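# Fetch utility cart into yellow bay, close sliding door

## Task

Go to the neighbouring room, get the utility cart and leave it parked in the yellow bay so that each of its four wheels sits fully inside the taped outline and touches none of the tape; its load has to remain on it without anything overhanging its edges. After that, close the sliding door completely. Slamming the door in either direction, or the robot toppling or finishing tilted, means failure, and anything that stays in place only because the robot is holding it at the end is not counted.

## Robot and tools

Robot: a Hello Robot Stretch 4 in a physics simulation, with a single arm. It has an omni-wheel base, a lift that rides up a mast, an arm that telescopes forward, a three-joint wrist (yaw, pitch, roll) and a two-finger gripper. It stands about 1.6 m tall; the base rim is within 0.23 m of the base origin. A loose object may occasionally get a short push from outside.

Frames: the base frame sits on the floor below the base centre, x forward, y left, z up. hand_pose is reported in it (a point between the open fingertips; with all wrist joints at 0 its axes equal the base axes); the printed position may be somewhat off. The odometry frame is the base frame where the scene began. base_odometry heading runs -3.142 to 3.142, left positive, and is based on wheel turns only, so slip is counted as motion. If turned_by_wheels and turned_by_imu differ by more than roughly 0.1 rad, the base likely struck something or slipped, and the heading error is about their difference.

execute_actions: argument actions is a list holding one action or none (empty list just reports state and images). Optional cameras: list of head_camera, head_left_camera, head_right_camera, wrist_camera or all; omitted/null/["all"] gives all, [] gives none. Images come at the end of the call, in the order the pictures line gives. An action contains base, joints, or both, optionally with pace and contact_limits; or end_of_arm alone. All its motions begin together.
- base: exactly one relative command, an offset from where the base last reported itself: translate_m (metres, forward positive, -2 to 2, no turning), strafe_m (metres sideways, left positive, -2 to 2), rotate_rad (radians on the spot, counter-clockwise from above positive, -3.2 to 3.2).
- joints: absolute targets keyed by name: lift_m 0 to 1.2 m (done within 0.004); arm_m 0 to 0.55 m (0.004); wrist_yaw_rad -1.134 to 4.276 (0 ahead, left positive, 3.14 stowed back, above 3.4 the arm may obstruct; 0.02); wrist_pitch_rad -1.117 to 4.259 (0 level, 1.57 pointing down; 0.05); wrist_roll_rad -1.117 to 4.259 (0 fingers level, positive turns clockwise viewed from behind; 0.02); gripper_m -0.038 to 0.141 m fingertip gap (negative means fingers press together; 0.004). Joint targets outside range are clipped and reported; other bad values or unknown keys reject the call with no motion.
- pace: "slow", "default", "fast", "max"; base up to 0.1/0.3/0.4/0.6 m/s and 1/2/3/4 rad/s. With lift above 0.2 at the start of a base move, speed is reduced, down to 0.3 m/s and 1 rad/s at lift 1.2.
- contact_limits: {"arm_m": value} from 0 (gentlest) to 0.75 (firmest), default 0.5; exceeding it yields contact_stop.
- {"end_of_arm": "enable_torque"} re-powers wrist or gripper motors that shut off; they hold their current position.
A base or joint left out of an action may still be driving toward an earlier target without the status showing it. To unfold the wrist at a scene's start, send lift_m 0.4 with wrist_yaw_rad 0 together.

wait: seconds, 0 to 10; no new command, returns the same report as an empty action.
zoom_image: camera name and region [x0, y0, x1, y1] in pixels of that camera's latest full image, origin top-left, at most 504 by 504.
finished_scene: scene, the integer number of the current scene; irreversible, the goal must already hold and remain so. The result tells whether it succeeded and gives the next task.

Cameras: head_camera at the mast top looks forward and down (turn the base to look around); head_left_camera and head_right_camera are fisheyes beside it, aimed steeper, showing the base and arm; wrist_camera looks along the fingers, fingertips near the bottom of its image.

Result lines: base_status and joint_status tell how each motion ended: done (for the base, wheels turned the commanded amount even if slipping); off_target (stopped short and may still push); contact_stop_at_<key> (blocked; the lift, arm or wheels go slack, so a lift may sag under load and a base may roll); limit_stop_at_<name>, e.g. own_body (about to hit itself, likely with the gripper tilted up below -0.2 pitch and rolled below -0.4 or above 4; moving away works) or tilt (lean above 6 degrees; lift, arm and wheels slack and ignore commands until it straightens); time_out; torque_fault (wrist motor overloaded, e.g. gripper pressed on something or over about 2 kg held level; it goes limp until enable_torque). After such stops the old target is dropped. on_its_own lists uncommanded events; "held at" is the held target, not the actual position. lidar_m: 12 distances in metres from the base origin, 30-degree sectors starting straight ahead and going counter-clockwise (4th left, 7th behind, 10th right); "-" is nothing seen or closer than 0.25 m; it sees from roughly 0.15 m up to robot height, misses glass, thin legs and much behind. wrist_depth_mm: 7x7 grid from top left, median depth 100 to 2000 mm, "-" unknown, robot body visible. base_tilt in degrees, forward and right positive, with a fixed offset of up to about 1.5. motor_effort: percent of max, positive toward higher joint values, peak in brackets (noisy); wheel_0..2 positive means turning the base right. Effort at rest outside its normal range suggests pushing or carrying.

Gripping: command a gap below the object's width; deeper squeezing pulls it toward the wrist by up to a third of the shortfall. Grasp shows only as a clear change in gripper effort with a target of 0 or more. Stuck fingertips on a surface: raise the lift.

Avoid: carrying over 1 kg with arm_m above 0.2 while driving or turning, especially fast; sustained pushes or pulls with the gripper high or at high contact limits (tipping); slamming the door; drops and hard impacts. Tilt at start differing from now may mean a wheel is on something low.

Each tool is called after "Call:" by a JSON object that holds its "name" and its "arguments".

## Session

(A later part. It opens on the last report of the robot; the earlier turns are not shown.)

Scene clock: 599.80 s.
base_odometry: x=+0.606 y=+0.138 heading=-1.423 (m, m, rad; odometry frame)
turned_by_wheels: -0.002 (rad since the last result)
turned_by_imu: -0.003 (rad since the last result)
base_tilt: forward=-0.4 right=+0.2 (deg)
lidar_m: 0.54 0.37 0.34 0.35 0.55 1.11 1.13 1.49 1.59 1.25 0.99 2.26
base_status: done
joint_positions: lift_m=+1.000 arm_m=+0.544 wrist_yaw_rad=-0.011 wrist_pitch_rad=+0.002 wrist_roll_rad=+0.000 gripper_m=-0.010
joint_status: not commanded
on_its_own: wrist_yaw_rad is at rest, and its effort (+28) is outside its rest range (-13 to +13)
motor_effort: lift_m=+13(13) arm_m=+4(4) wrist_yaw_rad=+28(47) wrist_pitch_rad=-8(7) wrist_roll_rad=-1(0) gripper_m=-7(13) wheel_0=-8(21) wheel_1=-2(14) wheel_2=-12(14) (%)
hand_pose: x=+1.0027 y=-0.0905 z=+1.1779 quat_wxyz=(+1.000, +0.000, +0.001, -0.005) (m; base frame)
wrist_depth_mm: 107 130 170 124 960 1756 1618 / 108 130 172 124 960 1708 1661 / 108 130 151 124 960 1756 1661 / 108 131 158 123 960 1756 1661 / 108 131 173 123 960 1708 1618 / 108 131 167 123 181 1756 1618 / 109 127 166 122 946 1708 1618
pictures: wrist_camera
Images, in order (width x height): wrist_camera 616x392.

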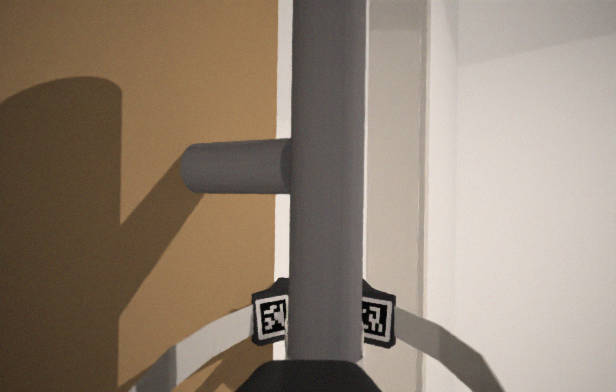

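Working. Repeat.

Call:
{"name": "execute_actions", "arguments": {"actions": [{"base":{"strafe_m":-0.04},"pace":"slow"}], "cameras": []}}

Call:
{"name": "execute_actions", "arguments": {"actions": [{"base":{"translate_m":0.09},"pace":"slow"}], "cameras": []}}

Call:
{"name": "execute_actions", "arguments": {"actions": [{"base":{"strafe_m":-0.04},"pace":"slow"}], "cameras": []}}

Call:
{"name": "execute_actions", "arguments": {"actions": [{"base":{"translate_m":0.09},"pace":"slow"}], "cameras": []}}

Call:
{"name": "execute_actions", "arguments": {"actions": [{"base":{"strafe_m":-0.04},"pace":"slow"}], "cameras": []}}

Call:
{"name": "execute_actions", "arguments": {"actions": [{"base":{"translate_m":0.09},"pace":"slow"}], "cameras": []}}

Call:
{"name": "execute_actions", "arguments": {"actions": [{"base":{"strafe_m":-0.04},"pace":"slow"}], "cameras": []}}

Call:
{"name": "execute_actions", "arguments": {"actions": [{"base":{"translate_m":0.09},"pace":"slow"}], "cameras": ["head_camera","head_right_camera"]}}

Scene clock: 615.33 s.
base_odometry: x=+0.567 y=+0.132 heading=-1.419 (m, m, rad; odometry frame)
turned_by_wheels: +0.004 (rad since the last result)
turned_by_imu: +0.004 (rad since the last result)
base_tilt: forward=-0.4 right=+0.2 (deg)
lidar_m: 0.59 0.41 0.38 0.38 0.60 1.12 1.15 1.50 1.56 1.24 0.95 2.37
base_status: done
joint_positions: lift_m=+1.000 arm_m=+0.544 wrist_yaw_rad=+0.015 wrist_pitch_rad=+0.002 wrist_roll_rad=+0.000 gripper_m=-0.010
joint_status: not commanded
on_its_own: wrist_yaw_rad is at rest, and its effort (-46) is outside its rest range (-13 to +13)
motor_effort: lift_m=+13(13) arm_m=+4(4) wrist_yaw_rad=-46(47) wrist_pitch_rad=-8(6) wrist_roll_rad=-1(1) gripper_m=-8(11) wheel_0=+23(24) wheel_1=+7(6) wheel_2=+16(17) (%)
hand_pose: x=+1.0050 y=-0.0830 z=+1.1779 quat_wxyz=(+1.000, +0.000, +0.001, +0.008) (m; base frame)
wrist_depth_mm: 117 144 178 121 960 1661 1618 / 118 144 179 121 960 1756 1576 / 118 144 141 121 960 1708 1576 / 118 144 166 121 960 1661 1618 / 118 145 180 121 960 1661 1618 / 118 145 177 121 917 1708 1618 / 118 136 173 119 931 1708 1618
pictures: none
No camera images: the call's "cameras" was empty. Leave "cameras" out to get every camera's image.

Scene clock: 617.50 s.
base_odometry: x=+0.581 y=+0.043 heading=-1.422 (m, m, rad; odometry frame)
turned_by_wheels: -0.003 (rad since the last result)
turned_by_imu: -0.005 (rad since the last result)
base_tilt: forward=-0.4 right=+0.2 (deg)
lidar_m: 0.55 0.36 0.34 0.35 0.53 1.21 1.24 1.62 1.60 1.11 0.91 2.22
base_status: done
joint_positions: lift_m=+1.000 arm_m=+0.544 wrist_yaw_rad=-0.015 wrist_pitch_rad=+0.002 wrist_roll_rad=+0.000 gripper_m=-0.010
joint_status: not commanded
on_its_own: wrist_yaw_rad is at rest, and its effort (+41) is outside its rest range (-13 to +13)
motor_effort: lift_m=+13(13) arm_m=+4(4) wrist_yaw_rad=+41(42) wrist_pitch_rad=-9(7) wrist_roll_rad=-2(1) gripper_m=-8(13) wheel_0=-12(21) wheel_1=-5(13) wheel_2=-17(19) (%)
hand_pose: x=+1.0024 y=-0.0917 z=+1.1779 quat_wxyz=(+1.000, +0.000, +0.001, -0.007) (m; base frame)
wrist_depth_mm: 106 127 167 122 866 1618 1576 / 107 127 167 122 878 1661 1537 / 107 127 148 121 866 1661 1537 / 107 128 154 121 866 1661 1537 / 107 128 169 121 878 1708 1537 / 107 128 165 121 182 1661 1537 / 106 124 163 119 854 1576 1537
pictures: none
No camera images: the call's "cameras" was empty. Leave "cameras" out to get every camera's image.

Scene clock: 618.97 s.
base_odometry: x=+0.541 y=+0.037 heading=-1.419 (m, m, rad; odometry frame)
turned_by_wheels: +0.003 (rad since the last result)
turned_by_imu: +0.004 (rad since the last result)
base_tilt: forward=-0.4 right=+0.2 (deg)
lidar_m: 0.59 0.40 0.36 0.37 0.59 1.22 1.26 1.64 1.56 1.07 0.87 2.34
base_status: done
joint_positions: lift_m=+1.000 arm_m=+0.544 wrist_yaw_rad=+0.012 wrist_pitch_rad=+0.002 wrist_roll_rad=+0.000 gripper_m=-0.010
joint_status: not commanded
on_its_own: wrist_yaw_rad is at rest, and its effort (-36) is outside its rest range (-13 to +13)
motor_effort: lift_m=+13(13) arm_m=+4(4) wrist_yaw_rad=-36(41) wrist_pitch_rad=-5(8) wrist_roll_rad=-1(1) gripper_m=-9(10) wheel_0=+20(20) wheel_1=+7(9) wheel_2=+11(15) (%)
hand_pose: x=+1.0047 y=-0.0841 z=+1.1779 quat_wxyz=(+1.000, +0.000, +0.001, +0.006) (m; base frame)
wrist_depth_mm: 116 142 176 121 866 1661 1499 / 116 143 177 121 878 1618 1499 / 116 143 143 121 878 1618 1499 / 116 143 164 121 866 1618 1537 / 116 143 178 121 866 1618 1537 / 116 143 173 120 831 1618 1499 / 116 135 178 119 831 1618 1537
pictures: none
No camera images: the call's "cameras" was empty. Leave "cameras" out to get every camera's image.

Scene clock: 621.13 s.
base_odometry: x=+0.555 y=-0.052 heading=-1.422 (m, m, rad; odometry frame)
turned_by_wheels: -0.003 (rad since the last result)
turned_by_imu: -0.008 (rad since the last result)
base_tilt: forward=-0.5 right=+0.3 (deg)
lidar_m: 0.54 0.37 0.33 0.35 0.54 1.24 1.34 1.71 1.59 0.95 0.83 2.25
base_status: done
joint_positions: lift_m=+1.000 arm_m=+0.544 wrist_yaw_rad=-0.013 wrist_pitch_rad=+0.002 wrist_roll_rad=+0.000 gripper_m=-0.010
joint_status: not commanded
on_its_own: wrist_yaw_rad is at rest, and its effort (+36) is outside its rest range (-13 to +13)
motor_effort: lift_m=+13(13) arm_m=+4(4) wrist_yaw_rad=+36(48) wrist_pitch_rad=-6(9) wrist_roll_rad=-2(0) gripper_m=-8(12) wheel_0=-15(17) wheel_1=-6(10) wheel_2=-15(20) (%)
hand_pose: x=+1.0025 y=-0.0913 z=+1.1779 quat_wxyz=(+1.000, +0.000, +0.001, -0.007) (m; base frame)
wrist_depth_mm: 106 126 167 122 759 1537 1464 / 106 126 167 122 759 1576 1464 / 106 127 147 122 759 1576 1464 / 107 127 154 121 768 1576 1464 / 107 127 168 121 778 1537 1430 / 107 128 165 121 182 1576 1464 / 107 123 162 119 768 1537 1464
pictures: none
No camera images: the call's "cameras" was empty. Leave "cameras" out to get every camera's image.

Scene clock: 622.60 s.
base_odometry: x=+0.515 y=-0.057 heading=-1.419 (m, m, rad; odometry frame)
turned_by_wheels: +0.003 (rad since the last result)
turned_by_imu: +0.004 (rad since the last result)
base_tilt: forward=-0.3 right=+0.2 (deg)
lidar_m: 0.60 0.39 0.36 0.38 0.59 1.32 1.35 1.64 1.56 0.94 0.80 2.38
base_status: done
joint_positions: lift_m=+1.000 arm_m=+0.544 wrist_yaw_rad=+0.012 wrist_pitch_rad=+0.002 wrist_roll_rad=+0.000 gripper_m=-0.010
joint_status: not commanded
on_its_own: wrist_yaw_rad is at rest, and its effort (-36) is outside its rest range (-13 to +13)
motor_effort: lift_m=+13(13) arm_m=+4(4) wrist_yaw_rad=-36(36) wrist_pitch_rad=-7(7) wrist_roll_rad=+0(1) gripper_m=-11(10) wheel_0=+20(20) wheel_1=+6(13) wheel_2=+10(13) (%)
hand_pose: x=+1.0047 y=-0.0840 z=+1.1779 quat_wxyz=(+1.000, +0.000, +0.001, +0.006) (m; base frame)
wrist_depth_mm: 116 142 176 122 778 1537 1464 / 116 142 177 121 778 1537 1397 / 116 143 143 121 778 1537 1430 / 116 143 164 121 778 1537 1397 / 116 143 178 121 768 1537 1430 / 116 143 174 121 741 1537 1430 / 116 135 178 119 750 1537 1430
pictures: none
No camera images: the call's "cameras" was empty. Leave "cameras" out to get every camera's image.

Scene clock: 624.77 s.
base_odometry: x=+0.529 y=-0.146 heading=-1.422 (m, m, rad; odometry frame)
turned_by_wheels: -0.003 (rad since the last result)
turned_by_imu: -0.007 (rad since the last result)
base_tilt: forward=-0.4 right=+0.1 (deg)
lidar_m: 0.55 0.35 0.33 0.34 0.52 1.24 1.44 1.71 1.60 0.81 0.77 2.24
base_status: done
joint_positions: lift_m=+1.000 arm_m=+0.544 wrist_yaw_rad=-0.014 wrist_pitch_rad=+0.002 wrist_roll_rad=+0.000 gripper_m=-0.010
joint_status: not commanded
on_its_own: wrist_yaw_rad is at rest, and its effort (+40) is outside its rest range (-13 to +13)
motor_effort: lift_m=+13(13) arm_m=+4(4) wrist_yaw_rad=+40(46) wrist_pitch_rad=-9(8) wrist_roll_rad=-2(1) gripper_m=-9(11) wheel_0=-14(18) wheel_1=-6(12) wheel_2=-17(19) (%)
hand_pose: x=+1.0024 y=-0.0916 z=+1.1779 quat_wxyz=(+1.000, +0.000, +0.001, -0.007) (m; base frame)
wrist_depth_mm: 105 126 166 122 668 1499 1397 / 106 126 167 122 661 1499 1397 / 106 126 147 122 676 1464 1397 / 106 126 154 121 676 1499 1366 / 106 126 168 121 691 1464 1366 / 106 127 165 121 182 1464 1366 / 107 123 162 119 668 1464 1366
pictures: none
No camera images: the call's "cameras" was empty. Leave "cameras" out to get every camera's image.

Scene clock: 626.23 s.
base_odometry: x=+0.490 y=-0.152 heading=-1.419 (m, m, rad; odometry frame)
turned_by_wheels: +0.003 (rad since the last result)
turned_by_imu: +0.003 (rad since the last result)
base_tilt: forward=-0.3 right=+0.2 (deg)
lidar_m: 0.58 0.39 0.36 0.38 0.57 1.34 1.45 1.68 1.56 0.79 0.72 2.29
base_status: done
joint_positions: lift_m=+1.000 arm_m=+0.544 wrist_yaw_rad=+0.011 wrist_pitch_rad=+0.002 wrist_roll_rad=+0.000 gripper_m=-0.010
joint_status: not commanded
on_its_own: wrist_yaw_rad is at rest, and its effort (-35) is outside its rest range (-13 to +13)
motor_effort: lift_m=+13(13) arm_m=+4(4) wrist_yaw_rad=-35(40) wrist_pitch_rad=-6(6) wrist_roll_rad=-1(2) gripper_m=-10(9) wheel_0=+20(20) wheel_1=+6(11) wheel_2=+9(13) (%)
hand_pose: x=+1.0047 y=-0.0841 z=+1.1779 quat_wxyz=(+1.000, +0.000, +0.001, +0.006) (m; base frame)
wrist_depth_mm: 115 142 177 122 676 1430 1366 / 116 142 177 121 676 1430 1366 / 116 142 143 121 676 1464 1336 / 116 142 164 121 683 1464 1366 / 116 143 178 121 676 1464 1366 / 116 143 174 121 654 1464 1336 / 116 134 178 119 647 1464 1336
pictures: none
No camera images: the call's "cameras" was empty. Leave "cameras" out to get every camera's image.

Scene clock: 628.40 s.
base_odometry: x=+0.503 y=-0.241 heading=-1.422 (m, m, rad; odometry frame)
turned_by_wheels: -0.003 (rad since the last result)
turned_by_imu: -0.008 (rad since the last result)
base_tilt: forward=-0.5 right=+0.2 (deg)
lidar_m: 0.53 0.35 0.32 0.34 0.51 1.21 1.52 1.71 1.61 0.71 0.77 2.21
base_status: done
joint_positions: lift_m=+1.000 arm_m=+0.544 wrist_yaw_rad=-0.014 wrist_pitch_rad=+0.002 wrist_roll_rad=+0.000 gripper_m=-0.010
joint_status: not commanded
on_its_own: wrist_yaw_rad is at rest, and its effort (+38) is outside its rest range (-13 to +13)
motor_effort: lift_m=+13(13) arm_m=+4(4) wrist_yaw_rad=+38(45) wrist_pitch_rad=-5(7) wrist_roll_rad=-1(1) gripper_m=-8(12) wheel_0=-14(19) wheel_1=-5(11) wheel_2=-16(21) (%)
hand_pose: x=+1.0025 y=-0.0914 z=+1.1779 quat_wxyz=(+1.000, +0.000, +0.001, -0.007) (m; base frame)
wrist_depth_mm: 105 125 166 122 723 1397 1308 / 105 126 167 122 732 1397 1308 / 106 126 147 122 741 1397 1308 / 106 126 153 121 750 1397 1308 / 106 127 168 121 750 1397 1308 / 106 127 165 121 182 1366 1281 / 107 123 162 119 615 1366 1255
pictures: head_camera, head_right_camera
Images, in order (width x height): head_camera 420x560, head_right_camera 420x672.

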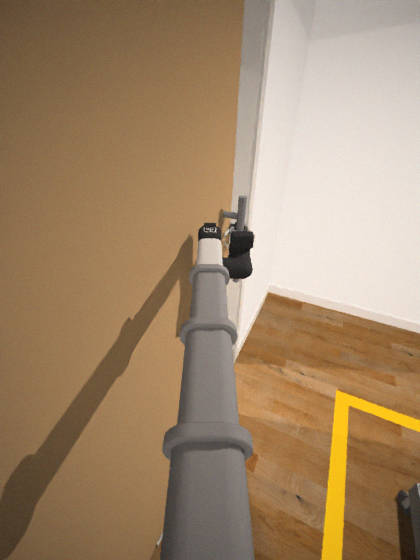

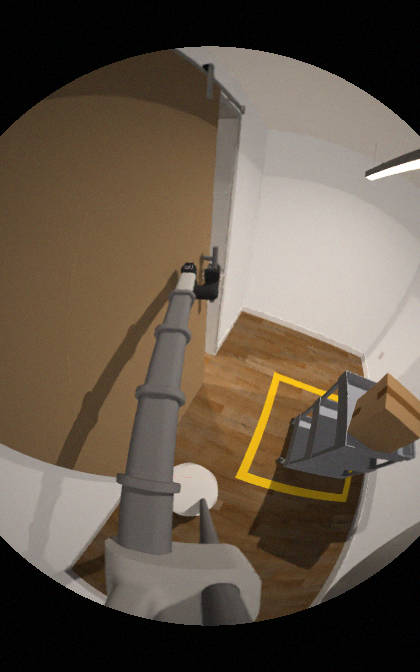

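Call:
{"name": "execute_actions", "arguments": {"actions": [{"base":{"strafe_m":-0.04},"pace":"slow"}], "cameras": []}}

Call:
{"name": "execute_actions", "arguments": {"actions": [{"base":{"translate_m":0.09},"pace":"slow"}], "cameras": []}}

Call:
{"name": "execute_actions", "arguments": {"actions": [{"base":{"strafe_m":-0.04},"pace":"slow"}], "cameras": []}}

Call:
{"name": "execute_actions", "arguments": {"actions": [{"base":{"translate_m":0.09},"pace":"slow"}], "cameras": []}}

Call:
{"name": "execute_actions", "arguments": {"actions": [{"base":{"strafe_m":-0.04},"pace":"slow"}], "cameras": []}}

Call:
{"name": "execute_actions", "arguments": {"actions": [{"base":{"translate_m":0.07},"pace":"slow"}], "cameras": ["head_right_camera"]}}

Scene clock: 644.03 s.
base_odometry: x=+0.464 y=-0.247 heading=-1.419 (m, m, rad; odometry frame)
turned_by_wheels: +0.003 (rad since the last result)
turned_by_imu: +0.002 (rad since the last result)
base_tilt: forward=-0.4 right=+0.3 (deg)
lidar_m: 0.58 0.38 0.35 0.38 0.58 1.33 1.55 1.66 1.56 0.67 0.72 2.20
base_status: done
joint_positions: lift_m=+1.000 arm_m=+0.544 wrist_yaw_rad=+0.012 wrist_pitch_rad=+0.002 wrist_roll_rad=+0.000 gripper_m=-0.010
joint_status: not commanded
on_its_own: wrist_yaw_rad is at rest, and its effort (-37) is outside its rest range (-13 to +13)
motor_effort: lift_m=+13(13) arm_m=+4(4) wrist_yaw_rad=-37(38) wrist_pitch_rad=-8(6) wrist_roll_rad=-1(1) gripper_m=-8(9) wheel_0=+20(19) wheel_1=+5(10) wheel_2=+10(13) (%)
hand_pose: x=+1.0048 y=-0.0840 z=+1.1780 quat_wxyz=(+1.000, +0.000, +0.001, +0.006) (m; base frame)
wrist_depth_mm: 116 142 177 122 676 1397 1281 / 116 143 178 122 683 1366 1255 / 116 143 143 122 683 1366 1281 / 116 143 164 121 683 1397 1281 / 116 143 178 121 691 1366 1255 / 116 143 174 121 580 1366 1255 / 116 135 179 120 569 1336 1255
pictures: none
No camera images: the call's "cameras" was empty. Leave "cameras" out to get every camera's image.

Scene clock: 646.20 s.
base_odometry: x=+0.477 y=-0.335 heading=-1.422 (m, m, rad; odometry frame)
turned_by_wheels: -0.003 (rad since the last result)
turned_by_imu: -0.006 (rad since the last result)
base_tilt: forward=-0.4 right=+0.3 (deg)
lidar_m: 0.53 0.36 0.33 0.34 0.53 1.19 1.64 1.73 1.61 0.66 0.76 2.12
base_status: done
joint_positions: lift_m=+1.000 arm_m=+0.544 wrist_yaw_rad=-0.016 wrist_pitch_rad=+0.002 wrist_roll_rad=+0.000 gripper_m=-0.010
joint_status: not commanded
on_its_own: wrist_yaw_rad is at rest, and its effort (+43) is outside its rest range (-13 to +13)
motor_effort: lift_m=+13(13) arm_m=+4(4) wrist_yaw_rad=+43(44) wrist_pitch_rad=-8(8) wrist_roll_rad=-2(1) gripper_m=-9(12) wheel_0=-13(19) wheel_1=-4(7) wheel_2=-19(19) (%)
hand_pose: x=+1.0023 y=-0.0920 z=+1.1780 quat_wxyz=(+1.000, +0.000, +0.001, -0.008) (m; base frame)
wrist_depth_mm: 105 125 166 122 741 1308 1205 / 105 125 167 122 741 1308 1205 / 105 126 146 122 750 1308 1205 / 106 126 153 121 750 1281 1205 / 106 126 168 121 768 1281 1205 / 106 127 166 121 181 1308 1205 / 106 122 161 119 683 1255 1205
pictures: none
No camera images: the call's "cameras" was empty. Leave "cameras" out to get every camera's image.

Scene clock: 647.67 s.
base_odometry: x=+0.438 y=-0.341 heading=-1.419 (m, m, rad; odometry frame)
turned_by_wheels: +0.003 (rad since the last result)
turned_by_imu: +0.003 (rad since the last result)
base_tilt: forward=-0.3 right=+0.2 (deg)
lidar_m: 0.55 0.39 0.36 0.36 0.57 1.33 1.64 1.68 1.58 0.62 0.72 2.10
base_status: done
joint_positions: lift_m=+1.000 arm_m=+0.544 wrist_yaw_rad=+0.011 wrist_pitch_rad=+0.002 wrist_roll_rad=+0.000 gripper_m=-0.010
joint_status: not commanded
on_its_own: wrist_yaw_rad is at rest, and its effort (-35) is outside its rest range (-13 to +13)
motor_effort: lift_m=+13(13) arm_m=+4(3) wrist_yaw_rad=-35(43) wrist_pitch_rad=-7(7) wrist_roll_rad=-1(1) gripper_m=-8(14) wheel_0=+19(20) wheel_1=+6(11) wheel_2=+9(15) (%)
hand_pose: x=+1.0047 y=-0.0842 z=+1.1780 quat_wxyz=(+1.000, +0.000, +0.001, +0.006) (m; base frame)
wrist_depth_mm: 115 142 177 121 676 1255 1205 / 115 142 177 121 683 1281 1182 / 115 142 142 121 691 1255 1182 / 116 142 164 121 691 1281 1182 / 116 143 178 121 699 1281 1182 / 116 143 173 121 627 1281 1182 / 116 134 179 119 574 1255 1182
pictures: none
No camera images: the call's "cameras" was empty. Leave "cameras" out to get every camera's image.

Scene clock: 649.83 s.
base_odometry: x=+0.451 y=-0.430 heading=-1.422 (m, m, rad; odometry frame)
turned_by_wheels: -0.003 (rad since the last result)
turned_by_imu: -0.007 (rad since the last result)
base_tilt: forward=-0.4 right=+0.2 (deg)
lidar_m: 0.53 0.34 0.31 0.33 0.50 1.19 1.74 1.72 1.61 0.61 0.76 2.02
base_status: done
joint_positions: lift_m=+1.000 arm_m=+0.544 wrist_yaw_rad=-0.015 wrist_pitch_rad=+0.002 wrist_roll_rad=+0.000 gripper_m=-0.010
joint_status: not commanded
on_its_own: wrist_yaw_rad is at rest, and its effort (+42) is outside its rest range (-13 to +13)
motor_effort: lift_m=+13(13) arm_m=+4(4) wrist_yaw_rad=+42(45) wrist_pitch_rad=-6(8) wrist_roll_rad=-1(1) gripper_m=-4(11) wheel_0=-11(19) wheel_1=-5(9) wheel_2=-19(20) (%)
hand_pose: x=+1.0024 y=-0.0919 z=+1.1780 quat_wxyz=(+1.000, +0.000, +0.001, -0.008) (m; base frame)
wrist_depth_mm: 106 125 166 122 741 1205 1118 / 105 125 166 122 750 1205 1118 / 105 125 146 122 759 1229 1118 / 105 126 153 121 759 1205 1098 / 105 126 167 121 768 1205 1118 / 106 126 165 121 182 1229 1118 / 106 122 161 119 683 1160 1118
pictures: none
No camera images: the call's "cameras" was empty. Leave "cameras" out to get every camera's image.

Scene clock: 651.30 s.
base_odometry: x=+0.412 y=-0.436 heading=-1.419 (m, m, rad; odometry frame)
turned_by_wheels: +0.003 (rad since the last result)
turned_by_imu: +0.004 (rad since the last result)
base_tilt: forward=-0.4 right=+0.2 (deg)
lidar_m: 0.60 0.39 0.35 0.37 0.56 1.31 1.75 1.68 1.57 0.59 0.70 2.01
base_status: done
joint_positions: lift_m=+1.000 arm_m=+0.544 wrist_yaw_rad=+0.011 wrist_pitch_rad=+0.002 wrist_roll_rad=+0.000 gripper_m=-0.010
joint_status: not commanded
on_its_own: wrist_yaw_rad is at rest, and its effort (-34) is outside its rest range (-13 to +13)
motor_effort: lift_m=+13(13) arm_m=+4(4) wrist_yaw_rad=-34(43) wrist_pitch_rad=-5(6) wrist_roll_rad=-1(1) gripper_m=-13(12) wheel_0=+19(19) wheel_1=+7(7) wheel_2=+10(16) (%)
hand_pose: x=+1.0048 y=-0.0841 z=+1.1780 quat_wxyz=(+1.000, +0.000, +0.001, +0.006) (m; base frame)
wrist_depth_mm: 115 142 177 121 683 1205 1098 / 115 142 177 121 691 1182 1098 / 116 142 142 121 699 1205 1098 / 116 143 164 121 707 1205 1098 / 116 143 179 121 707 1182 1098 / 116 143 174 121 634 1182 1098 / 116 134 179 119 574 1160 1078
pictures: none
No camera images: the call's "cameras" was empty. Leave "cameras" out to get every camera's image.

Scene clock: 653.27 s.
base_odometry: x=+0.422 y=-0.505 heading=-1.421 (m, m, rad; odometry frame)
turned_by_wheels: -0.002 (rad since the last result)
turned_by_imu: -0.003 (rad since the last result)
base_tilt: forward=-0.3 right=+0.2 (deg)
lidar_m: 0.52 0.35 0.32 0.33 0.53 1.21 1.82 1.71 0.92 0.58 0.75 1.95
base_status: done
joint_positions: lift_m=+1.000 arm_m=+0.544 wrist_yaw_rad=-0.011 wrist_pitch_rad=+0.002 wrist_roll_rad=+0.000 gripper_m=-0.010
joint_status: not commanded
on_its_own: wrist_yaw_rad is at rest, and its effort (+29) is outside its rest range (-13 to +13)
motor_effort: lift_m=+13(13) arm_m=+4(4) wrist_yaw_rad=+29(34) wrist_pitch_rad=-5(7) wrist_roll_rad=+0(1) gripper_m=-7(8) wheel_0=-6(18) wheel_1=-2(13) wheel_2=-15(14) (%)
hand_pose: x=+1.0028 y=-0.0906 z=+1.1780 quat_wxyz=(+1.000, +0.000, +0.001, -0.005) (m; base frame)
wrist_depth_mm: 106 128 169 121 732 1118 1042 / 107 129 170 121 732 1138 1042 / 107 129 150 121 750 1138 1042 / 107 129 157 121 750 1138 1060 / 107 130 171 121 750 1118 1042 / 107 130 169 121 181 1160 1042 / 107 125 165 119 668 1098 1042
pictures: head_right_camera
Images, in order (width x height): head_right_camera 420x672.

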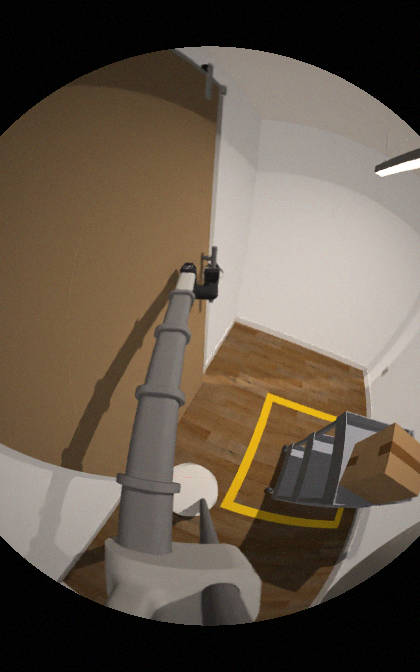

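Call:
{"name": "execute_actions", "arguments": {"actions": [{"base":{"strafe_m":-0.025},"pace":"slow"}], "cameras": []}}

Call:
{"name": "execute_actions", "arguments": {"actions": [{"base":{"translate_m":0.05},"pace":"slow"}], "cameras": []}}

Call:
{"name": "execute_actions", "arguments": {"actions": [{"base":{"strafe_m":-0.025},"pace":"slow"}], "cameras": []}}

Call:
{"name": "execute_actions", "arguments": {"actions": [{"base":{"translate_m":0.04},"pace":"slow"}], "cameras": ["head_right_camera"]}}

Scene clock: 666.40 s.
base_odometry: x=+0.398 y=-0.508 heading=-1.420 (m, m, rad; odometry frame)
turned_by_wheels: +0.001 (rad since the last result)
turned_by_imu: +0.001 (rad since the last result)
base_tilt: forward=-0.4 right=+0.2 (deg)
lidar_m: 0.57 0.38 0.35 0.35 0.56 1.27 1.82 1.69 0.82 0.55 0.72 1.94
base_status: done
joint_positions: lift_m=+1.000 arm_m=+0.544 wrist_yaw_rad=+0.006 wrist_pitch_rad=+0.002 wrist_roll_rad=+0.000 gripper_m=-0.010
joint_status: not commanded
on_its_own: wrist_yaw_rad is at rest, and its effort (-19) is outside its rest range (-13 to +13)
motor_effort: lift_m=+13(13) arm_m=+3(4) wrist_yaw_rad=-19(29) wrist_pitch_rad=-6(6) wrist_roll_rad=-1(1) gripper_m=-7(10) wheel_0=+10(9) wheel_1=+4(9) wheel_2=+3(12) (%)
hand_pose: x=+1.0043 y=-0.0858 z=+1.1780 quat_wxyz=(+1.000, +0.000, +0.001, +0.003) (m; base frame)
wrist_depth_mm: 112 139 181 121 699 1138 1042 / 112 139 181 121 707 1118 1042 / 113 139 161 121 707 1138 1042 / 113 139 167 121 715 1118 1042 / 113 139 182 121 715 1118 1042 / 113 140 178 121 580 1118 1025 / 113 131 176 120 640 1078 1025
pictures: none
No camera images: the call's "cameras" was empty. Leave "cameras" out to get every camera's image.

Scene clock: 668.10 s.
base_odometry: x=+0.405 y=-0.557 heading=-1.421 (m, m, rad; odometry frame)
turned_by_wheels: -0.002 (rad since the last result)
turned_by_imu: -0.003 (rad since the last result)
base_tilt: forward=-0.3 right=+0.3 (deg)
lidar_m: 0.55 0.37 0.32 0.34 0.53 1.21 1.86 1.70 0.59 0.57 0.73 1.88
base_status: done
joint_positions: lift_m=+1.000 arm_m=+0.544 wrist_yaw_rad=-0.009 wrist_pitch_rad=+0.002 wrist_roll_rad=+0.000 gripper_m=-0.010
joint_status: not commanded
on_its_own: wrist_yaw_rad is at rest, and its effort (+24) is outside its rest range (-13 to +13)
motor_effort: lift_m=+13(13) arm_m=+3(4) wrist_yaw_rad=+24(24) wrist_pitch_rad=-8(7) wrist_roll_rad=-1(1) gripper_m=-7(10) wheel_0=-7(11) wheel_1=+0(11) wheel_2=-13(13) (%)
hand_pose: x=+1.0030 y=-0.0900 z=+1.1780 quat_wxyz=(+1.000, +0.000, +0.001, -0.004) (m; base frame)
wrist_depth_mm: 107 129 171 121 732 1078 991 / 107 130 172 121 741 1098 1008 / 107 130 151 121 741 1078 991 / 108 130 158 121 741 1078 1008 / 108 131 173 121 741 1098 991 / 108 131 170 121 181 1078 991 / 108 126 166 120 668 1042 991
pictures: none
No camera images: the call's "cameras" was empty. Leave "cameras" out to get every camera's image.

Scene clock: 669.33 s.
base_odometry: x=+0.380 y=-0.561 heading=-1.420 (m, m, rad; odometry frame)
turned_by_wheels: +0.002 (rad since the last result)
turned_by_imu: +0.002 (rad since the last result)
base_tilt: forward=-0.4 right=+0.2 (deg)
lidar_m: 0.57 0.39 0.35 0.37 0.57 1.28 1.89 1.69 0.56 0.54 0.69 1.88
base_status: done
joint_positions: lift_m=+1.000 arm_m=+0.544 wrist_yaw_rad=+0.007 wrist_pitch_rad=+0.002 wrist_roll_rad=+0.000 gripper_m=-0.010
joint_status: not commanded
on_its_own: wrist_yaw_rad is at rest, and its effort (-21) is outside its rest range (-13 to +13)
motor_effort: lift_m=+13(13) arm_m=+4(3) wrist_yaw_rad=-21(24) wrist_pitch_rad=-7(8) wrist_roll_rad=-1(1) gripper_m=-7(9) wheel_0=+14(13) wheel_1=+3(6) wheel_2=+4(10) (%)
hand_pose: x=+1.0044 y=-0.0855 z=+1.1780 quat_wxyz=(+1.000, +0.000, +0.001, +0.003) (m; base frame)
wrist_depth_mm: 113 139 182 121 699 1078 976 / 113 140 182 121 699 1060 991 / 113 140 162 121 707 1060 991 / 113 140 168 122 707 1078 991 / 113 140 183 122 707 1078 976 / 114 141 178 122 580 1078 991 / 114 132 177 120 647 1042 991
pictures: none
No camera images: the call's "cameras" was empty. Leave "cameras" out to get every camera's image.

Scene clock: 670.87 s.
base_odometry: x=+0.386 y=-0.600 heading=-1.420 (m, m, rad; odometry frame)
turned_by_wheels: -0.001 (rad since the last result)
turned_by_imu: -0.002 (rad since the last result)
base_tilt: forward=-0.4 right=+0.2 (deg)
lidar_m: 0.56 0.38 0.33 0.35 0.53 1.25 1.91 1.71 0.55 0.56 0.74 1.84
base_status: done
joint_positions: lift_m=+1.000 arm_m=+0.544 wrist_yaw_rad=-0.005 wrist_pitch_rad=+0.002 wrist_roll_rad=+0.000 gripper_m=-0.010
joint_status: not commanded
motor_effort: lift_m=+13(13) arm_m=+3(4) wrist_yaw_rad=+12(21) wrist_pitch_rad=-9(8) wrist_roll_rad=-1(1) gripper_m=-8(11) wheel_0=-3(14) wheel_1=+1(9) wheel_2=-9(9) (%)
hand_pose: x=+1.0033 y=-0.0889 z=+1.1780 quat_wxyz=(+1.000, +0.000, +0.001, -0.003) (m; base frame)
wrist_depth_mm: 108 132 174 123 707 1042 960 / 108 132 174 123 723 1042 960 / 108 133 154 122 723 1042 960 / 109 133 161 122 732 1042 946 / 109 133 176 122 732 1042 960 / 109 133 172 122 187 1042 960 / 109 129 169 120 661 991 946
pictures: head_right_camera
Images, in order (width x height): head_right_camera 420x672.

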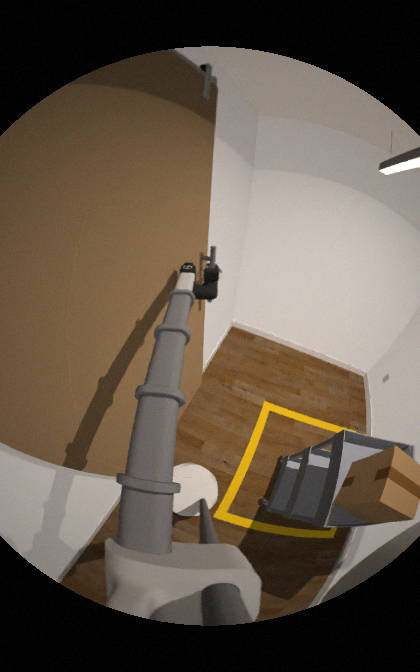

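Call:
{"name": "execute_actions", "arguments": {"actions": [{"base":{"translate_m":0.03},"pace":"slow"}], "cameras": []}}

Call:
{"name": "execute_actions", "arguments": {"actions": [{"base":{"strafe_m":-0.02},"pace":"slow"}], "cameras": []}}

Call:
{"name": "execute_actions", "arguments": {"actions": [{"base":{"translate_m":0.03},"pace":"slow"}], "cameras": ["head_right_camera"]}}

Scene clock: 678.93 s.
base_odometry: x=+0.391 y=-0.630 heading=-1.423 (m, m, rad; odometry frame)
turned_by_wheels: -0.002 (rad since the last result)
turned_by_imu: -0.004 (rad since the last result)
base_tilt: forward=-0.3 right=+0.3 (deg)
lidar_m: 0.53 0.36 0.33 0.33 0.50 1.18 1.95 1.72 0.56 0.57 1.95 1.82
base_status: done
joint_positions: lift_m=+1.000 arm_m=+0.544 wrist_yaw_rad=-0.013 wrist_pitch_rad=+0.002 wrist_roll_rad=+0.000 gripper_m=-0.010
joint_status: not commanded
on_its_own: wrist_yaw_rad is at rest, and its effort (+35) is outside its rest range (-13 to +13)
motor_effort: lift_m=+13(13) arm_m=+3(3) wrist_yaw_rad=+35(39) wrist_pitch_rad=-6(6) wrist_roll_rad=-1(1) gripper_m=-9(9) wheel_0=-11(10) wheel_1=-3(5) wheel_2=-16(18) (%)
hand_pose: x=+1.0026 y=-0.0911 z=+1.1780 quat_wxyz=(+1.000, +0.000, +0.001, -0.006) (m; base frame)
wrist_depth_mm: 106 126 167 122 741 1008 946 / 106 127 168 122 750 1008 931 / 106 127 148 121 759 1008 931 / 107 127 154 121 768 1025 931 / 107 128 169 121 768 1008 931 / 107 128 167 121 181 1008 931 / 107 124 163 119 683 976 946
pictures: none
No camera images: the call's "cameras" was empty. Leave "cameras" out to get every camera's image.

Scene clock: 680.07 s.
base_odometry: x=+0.371 y=-0.633 heading=-1.423 (m, m, rad; odometry frame)
turned_by_wheels: +0.000 (rad since the last result)
turned_by_imu: +0.000 (rad since the last result)
base_tilt: forward=-0.4 right=+0.3 (deg)
lidar_m: 0.56 0.36 0.34 0.35 0.53 1.25 1.95 1.71 0.56 0.55 0.74 1.81
base_status: done
joint_positions: lift_m=+1.000 arm_m=+0.544 wrist_yaw_rad=+0.000 wrist_pitch_rad=+0.002 wrist_roll_rad=+0.000 gripper_m=-0.010
joint_status: not commanded
motor_effort: lift_m=+13(13) arm_m=+3(3) wrist_yaw_rad=-2(34) wrist_pitch_rad=-8(6) wrist_roll_rad=-1(1) gripper_m=-9(8) wheel_0=+6(10) wheel_1=+0(9) wheel_2=-3(13) (%)
hand_pose: x=+1.0038 y=-0.0875 z=+1.1780 quat_wxyz=(+1.000, +0.000, +0.001, +0.000) (m; base frame)
wrist_depth_mm: 110 135 178 122 723 1008 931 / 110 136 179 122 723 1008 931 / 110 136 158 122 723 1008 931 / 110 136 165 123 732 1008 931 / 110 137 180 122 741 1008 917 / 110 137 175 122 187 1008 931 / 110 128 173 121 668 976 917
pictures: none
No camera images: the call's "cameras" was empty. Leave "cameras" out to get every camera's image.

Scene clock: 681.43 s.
base_odometry: x=+0.375 y=-0.662 heading=-1.424 (m, m, rad; odometry frame)
turned_by_wheels: -0.001 (rad since the last result)
turned_by_imu: +0.009 (rad since the last result)
base_tilt: forward=-0.8 right=+0.5 (deg)
lidar_m: 0.55 0.36 0.34 0.35 0.54 1.25 1.97 1.71 0.56 0.57 1.91 1.78
base_status: done
joint_positions: lift_m=+1.000 arm_m=+0.544 wrist_yaw_rad=-0.019 wrist_pitch_rad=+0.011 wrist_roll_rad=+0.000 gripper_m=-0.010
joint_status: not commanded
on_its_own: wrist_yaw_rad is at rest, and its effort (+52) is outside its rest range (-13 to +13); wrist_pitch_rad is at rest, and its effort (-30) is outside its rest range (-23 to +23)
motor_effort: lift_m=+17(17) arm_m=+7(7) wrist_yaw_rad=+52(54) wrist_pitch_rad=-30(33) wrist_roll_rad=-1(1) gripper_m=-6(10) wheel_0=+2(8) wheel_1=+4(11) wheel_2=-24(24) (%)
hand_pose: x=+1.0014 y=-0.0928 z=+1.1751 quat_wxyz=(+1.000, +0.000, +0.005, -0.009) (m; base frame)
wrist_depth_mm: 109 131 174 113 741 991 917 / 109 132 175 114 750 1008 917 / 107 132 135 114 750 991 917 / 108 132 160 114 759 991 917 / 108 132 176 114 759 1008 917 / 108 132 176 114 187 991 917 / 108 128 168 113 676 960 917
pictures: head_right_camera
Images, in order (width x height): head_right_camera 420x672.

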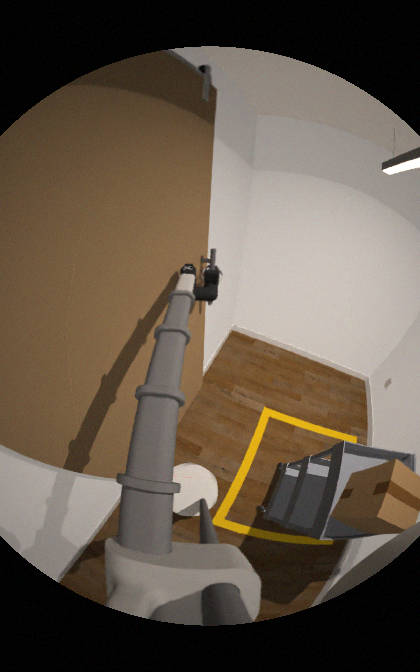

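At the stop. Release and retreat.

Call:
{"name": "execute_actions", "arguments": {"actions": [{"base":{"translate_m":-0.02},"joints":{"gripper_m":0.08},"pace":"slow"}], "cameras": []}}

Call:
{"name": "execute_actions", "arguments": {"actions": [{"joints":{"arm_m":0.35},"pace":"slow"}], "cameras": ["head_right_camera","wrist_camera"]}}

Call:
{"name": "finished_scene", "arguments": {"scene": 2}}

Scene clock: 689.43 s.
base_odometry: x=+0.372 y=-0.642 heading=-1.426 (m, m, rad; odometry frame)
turned_by_wheels: -0.002 (rad since the last result)
turned_by_imu: -0.008 (rad since the last result)
base_tilt: forward=-0.4 right=+0.3 (deg)
lidar_m: 0.56 0.36 0.33 0.35 0.55 1.24 1.98 1.71 0.55 0.56 1.93 1.81
base_status: done
joint_positions: lift_m=+1.000 arm_m=+0.544 wrist_yaw_rad=-0.010 wrist_pitch_rad=+0.002 wrist_roll_rad=+0.000 gripper_m=+0.080
joint_status: all done
on_its_own: wrist_yaw_rad is at rest, and its effort (+25) is outside its rest range (-13 to +13)
motor_effort: lift_m=+17(17) arm_m=+5(8) wrist_yaw_rad=+25(52) wrist_pitch_rad=-7(30) wrist_roll_rad=-2(1) gripper_m=-1(6) wheel_0=-9(10) wheel_1=-6(6) wheel_2=-5(21) (%)
hand_pose: x=+1.0026 y=-0.0902 z=+1.1777 quat_wxyz=(+1.000, +0.000, +0.001, -0.005) (m; base frame)
wrist_depth_mm: 109 135 178 121 750 1008 931 / 109 135 178 121 750 1008 931 / 109 135 145 122 759 1008 931 / 109 136 164 122 768 1008 931 / 109 136 180 122 759 1008 917 / 109 136 172 121 193 1008 917 / 110 132 173 119 691 991 917
pictures: none
No camera images: the call's "cameras" was empty. Leave "cameras" out to get every camera's image.

Scene clock: 692.67 s.
base_odometry: x=+0.372 y=-0.642 heading=-1.425 (m, m, rad; odometry frame)
turned_by_wheels: +0.001 (rad since the last result)
turned_by_imu: +0.000 (rad since the last result)
base_tilt: forward=-0.4 right=+0.3 (deg)
lidar_m: 0.54 0.38 0.33 0.35 0.53 1.24 1.97 1.70 0.56 0.56 1.92 1.80
base_status: not commanded
joint_positions: lift_m=+1.000 arm_m=+0.351 wrist_yaw_rad=+0.000 wrist_pitch_rad=+0.002 wrist_roll_rad=+0.000 gripper_m=+0.080
joint_status: all done
motor_effort: lift_m=+17(17) arm_m=-5(8) wrist_yaw_rad=-2(25) wrist_pitch_rad=-4(5) wrist_roll_rad=-1(1) gripper_m=-2(3) wheel_0=-3(9) wheel_1=-2(6) wheel_2=-3(5) (%)
hand_pose: x=+0.8104 y=-0.0874 z=+1.1777 quat_wxyz=(+1.000, +0.000, +0.001, +0.000) (m; base frame)
wrist_depth_mm: 181 225 296 559 1025 1160 1078 / 182 226 296 404 1025 1160 1078 / 182 226 297 359 1025 1160 1078 / 182 226 297 330 1042 1182 1078 / 183 227 285 364 1042 1160 1078 / 183 227 199 364 200 1138 1078 / 183 213 287 143 1078 1138 1078
pictures: head_right_camera, wrist_camera
Images, in order (width x height): head_right_camera 420x672, wrist_camera 616x392.

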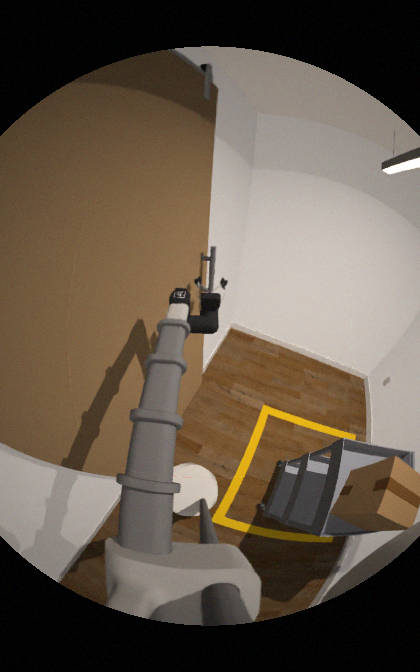

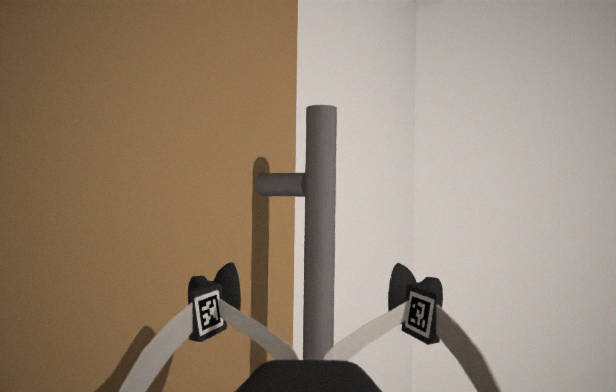

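The scene is finished: the task was done.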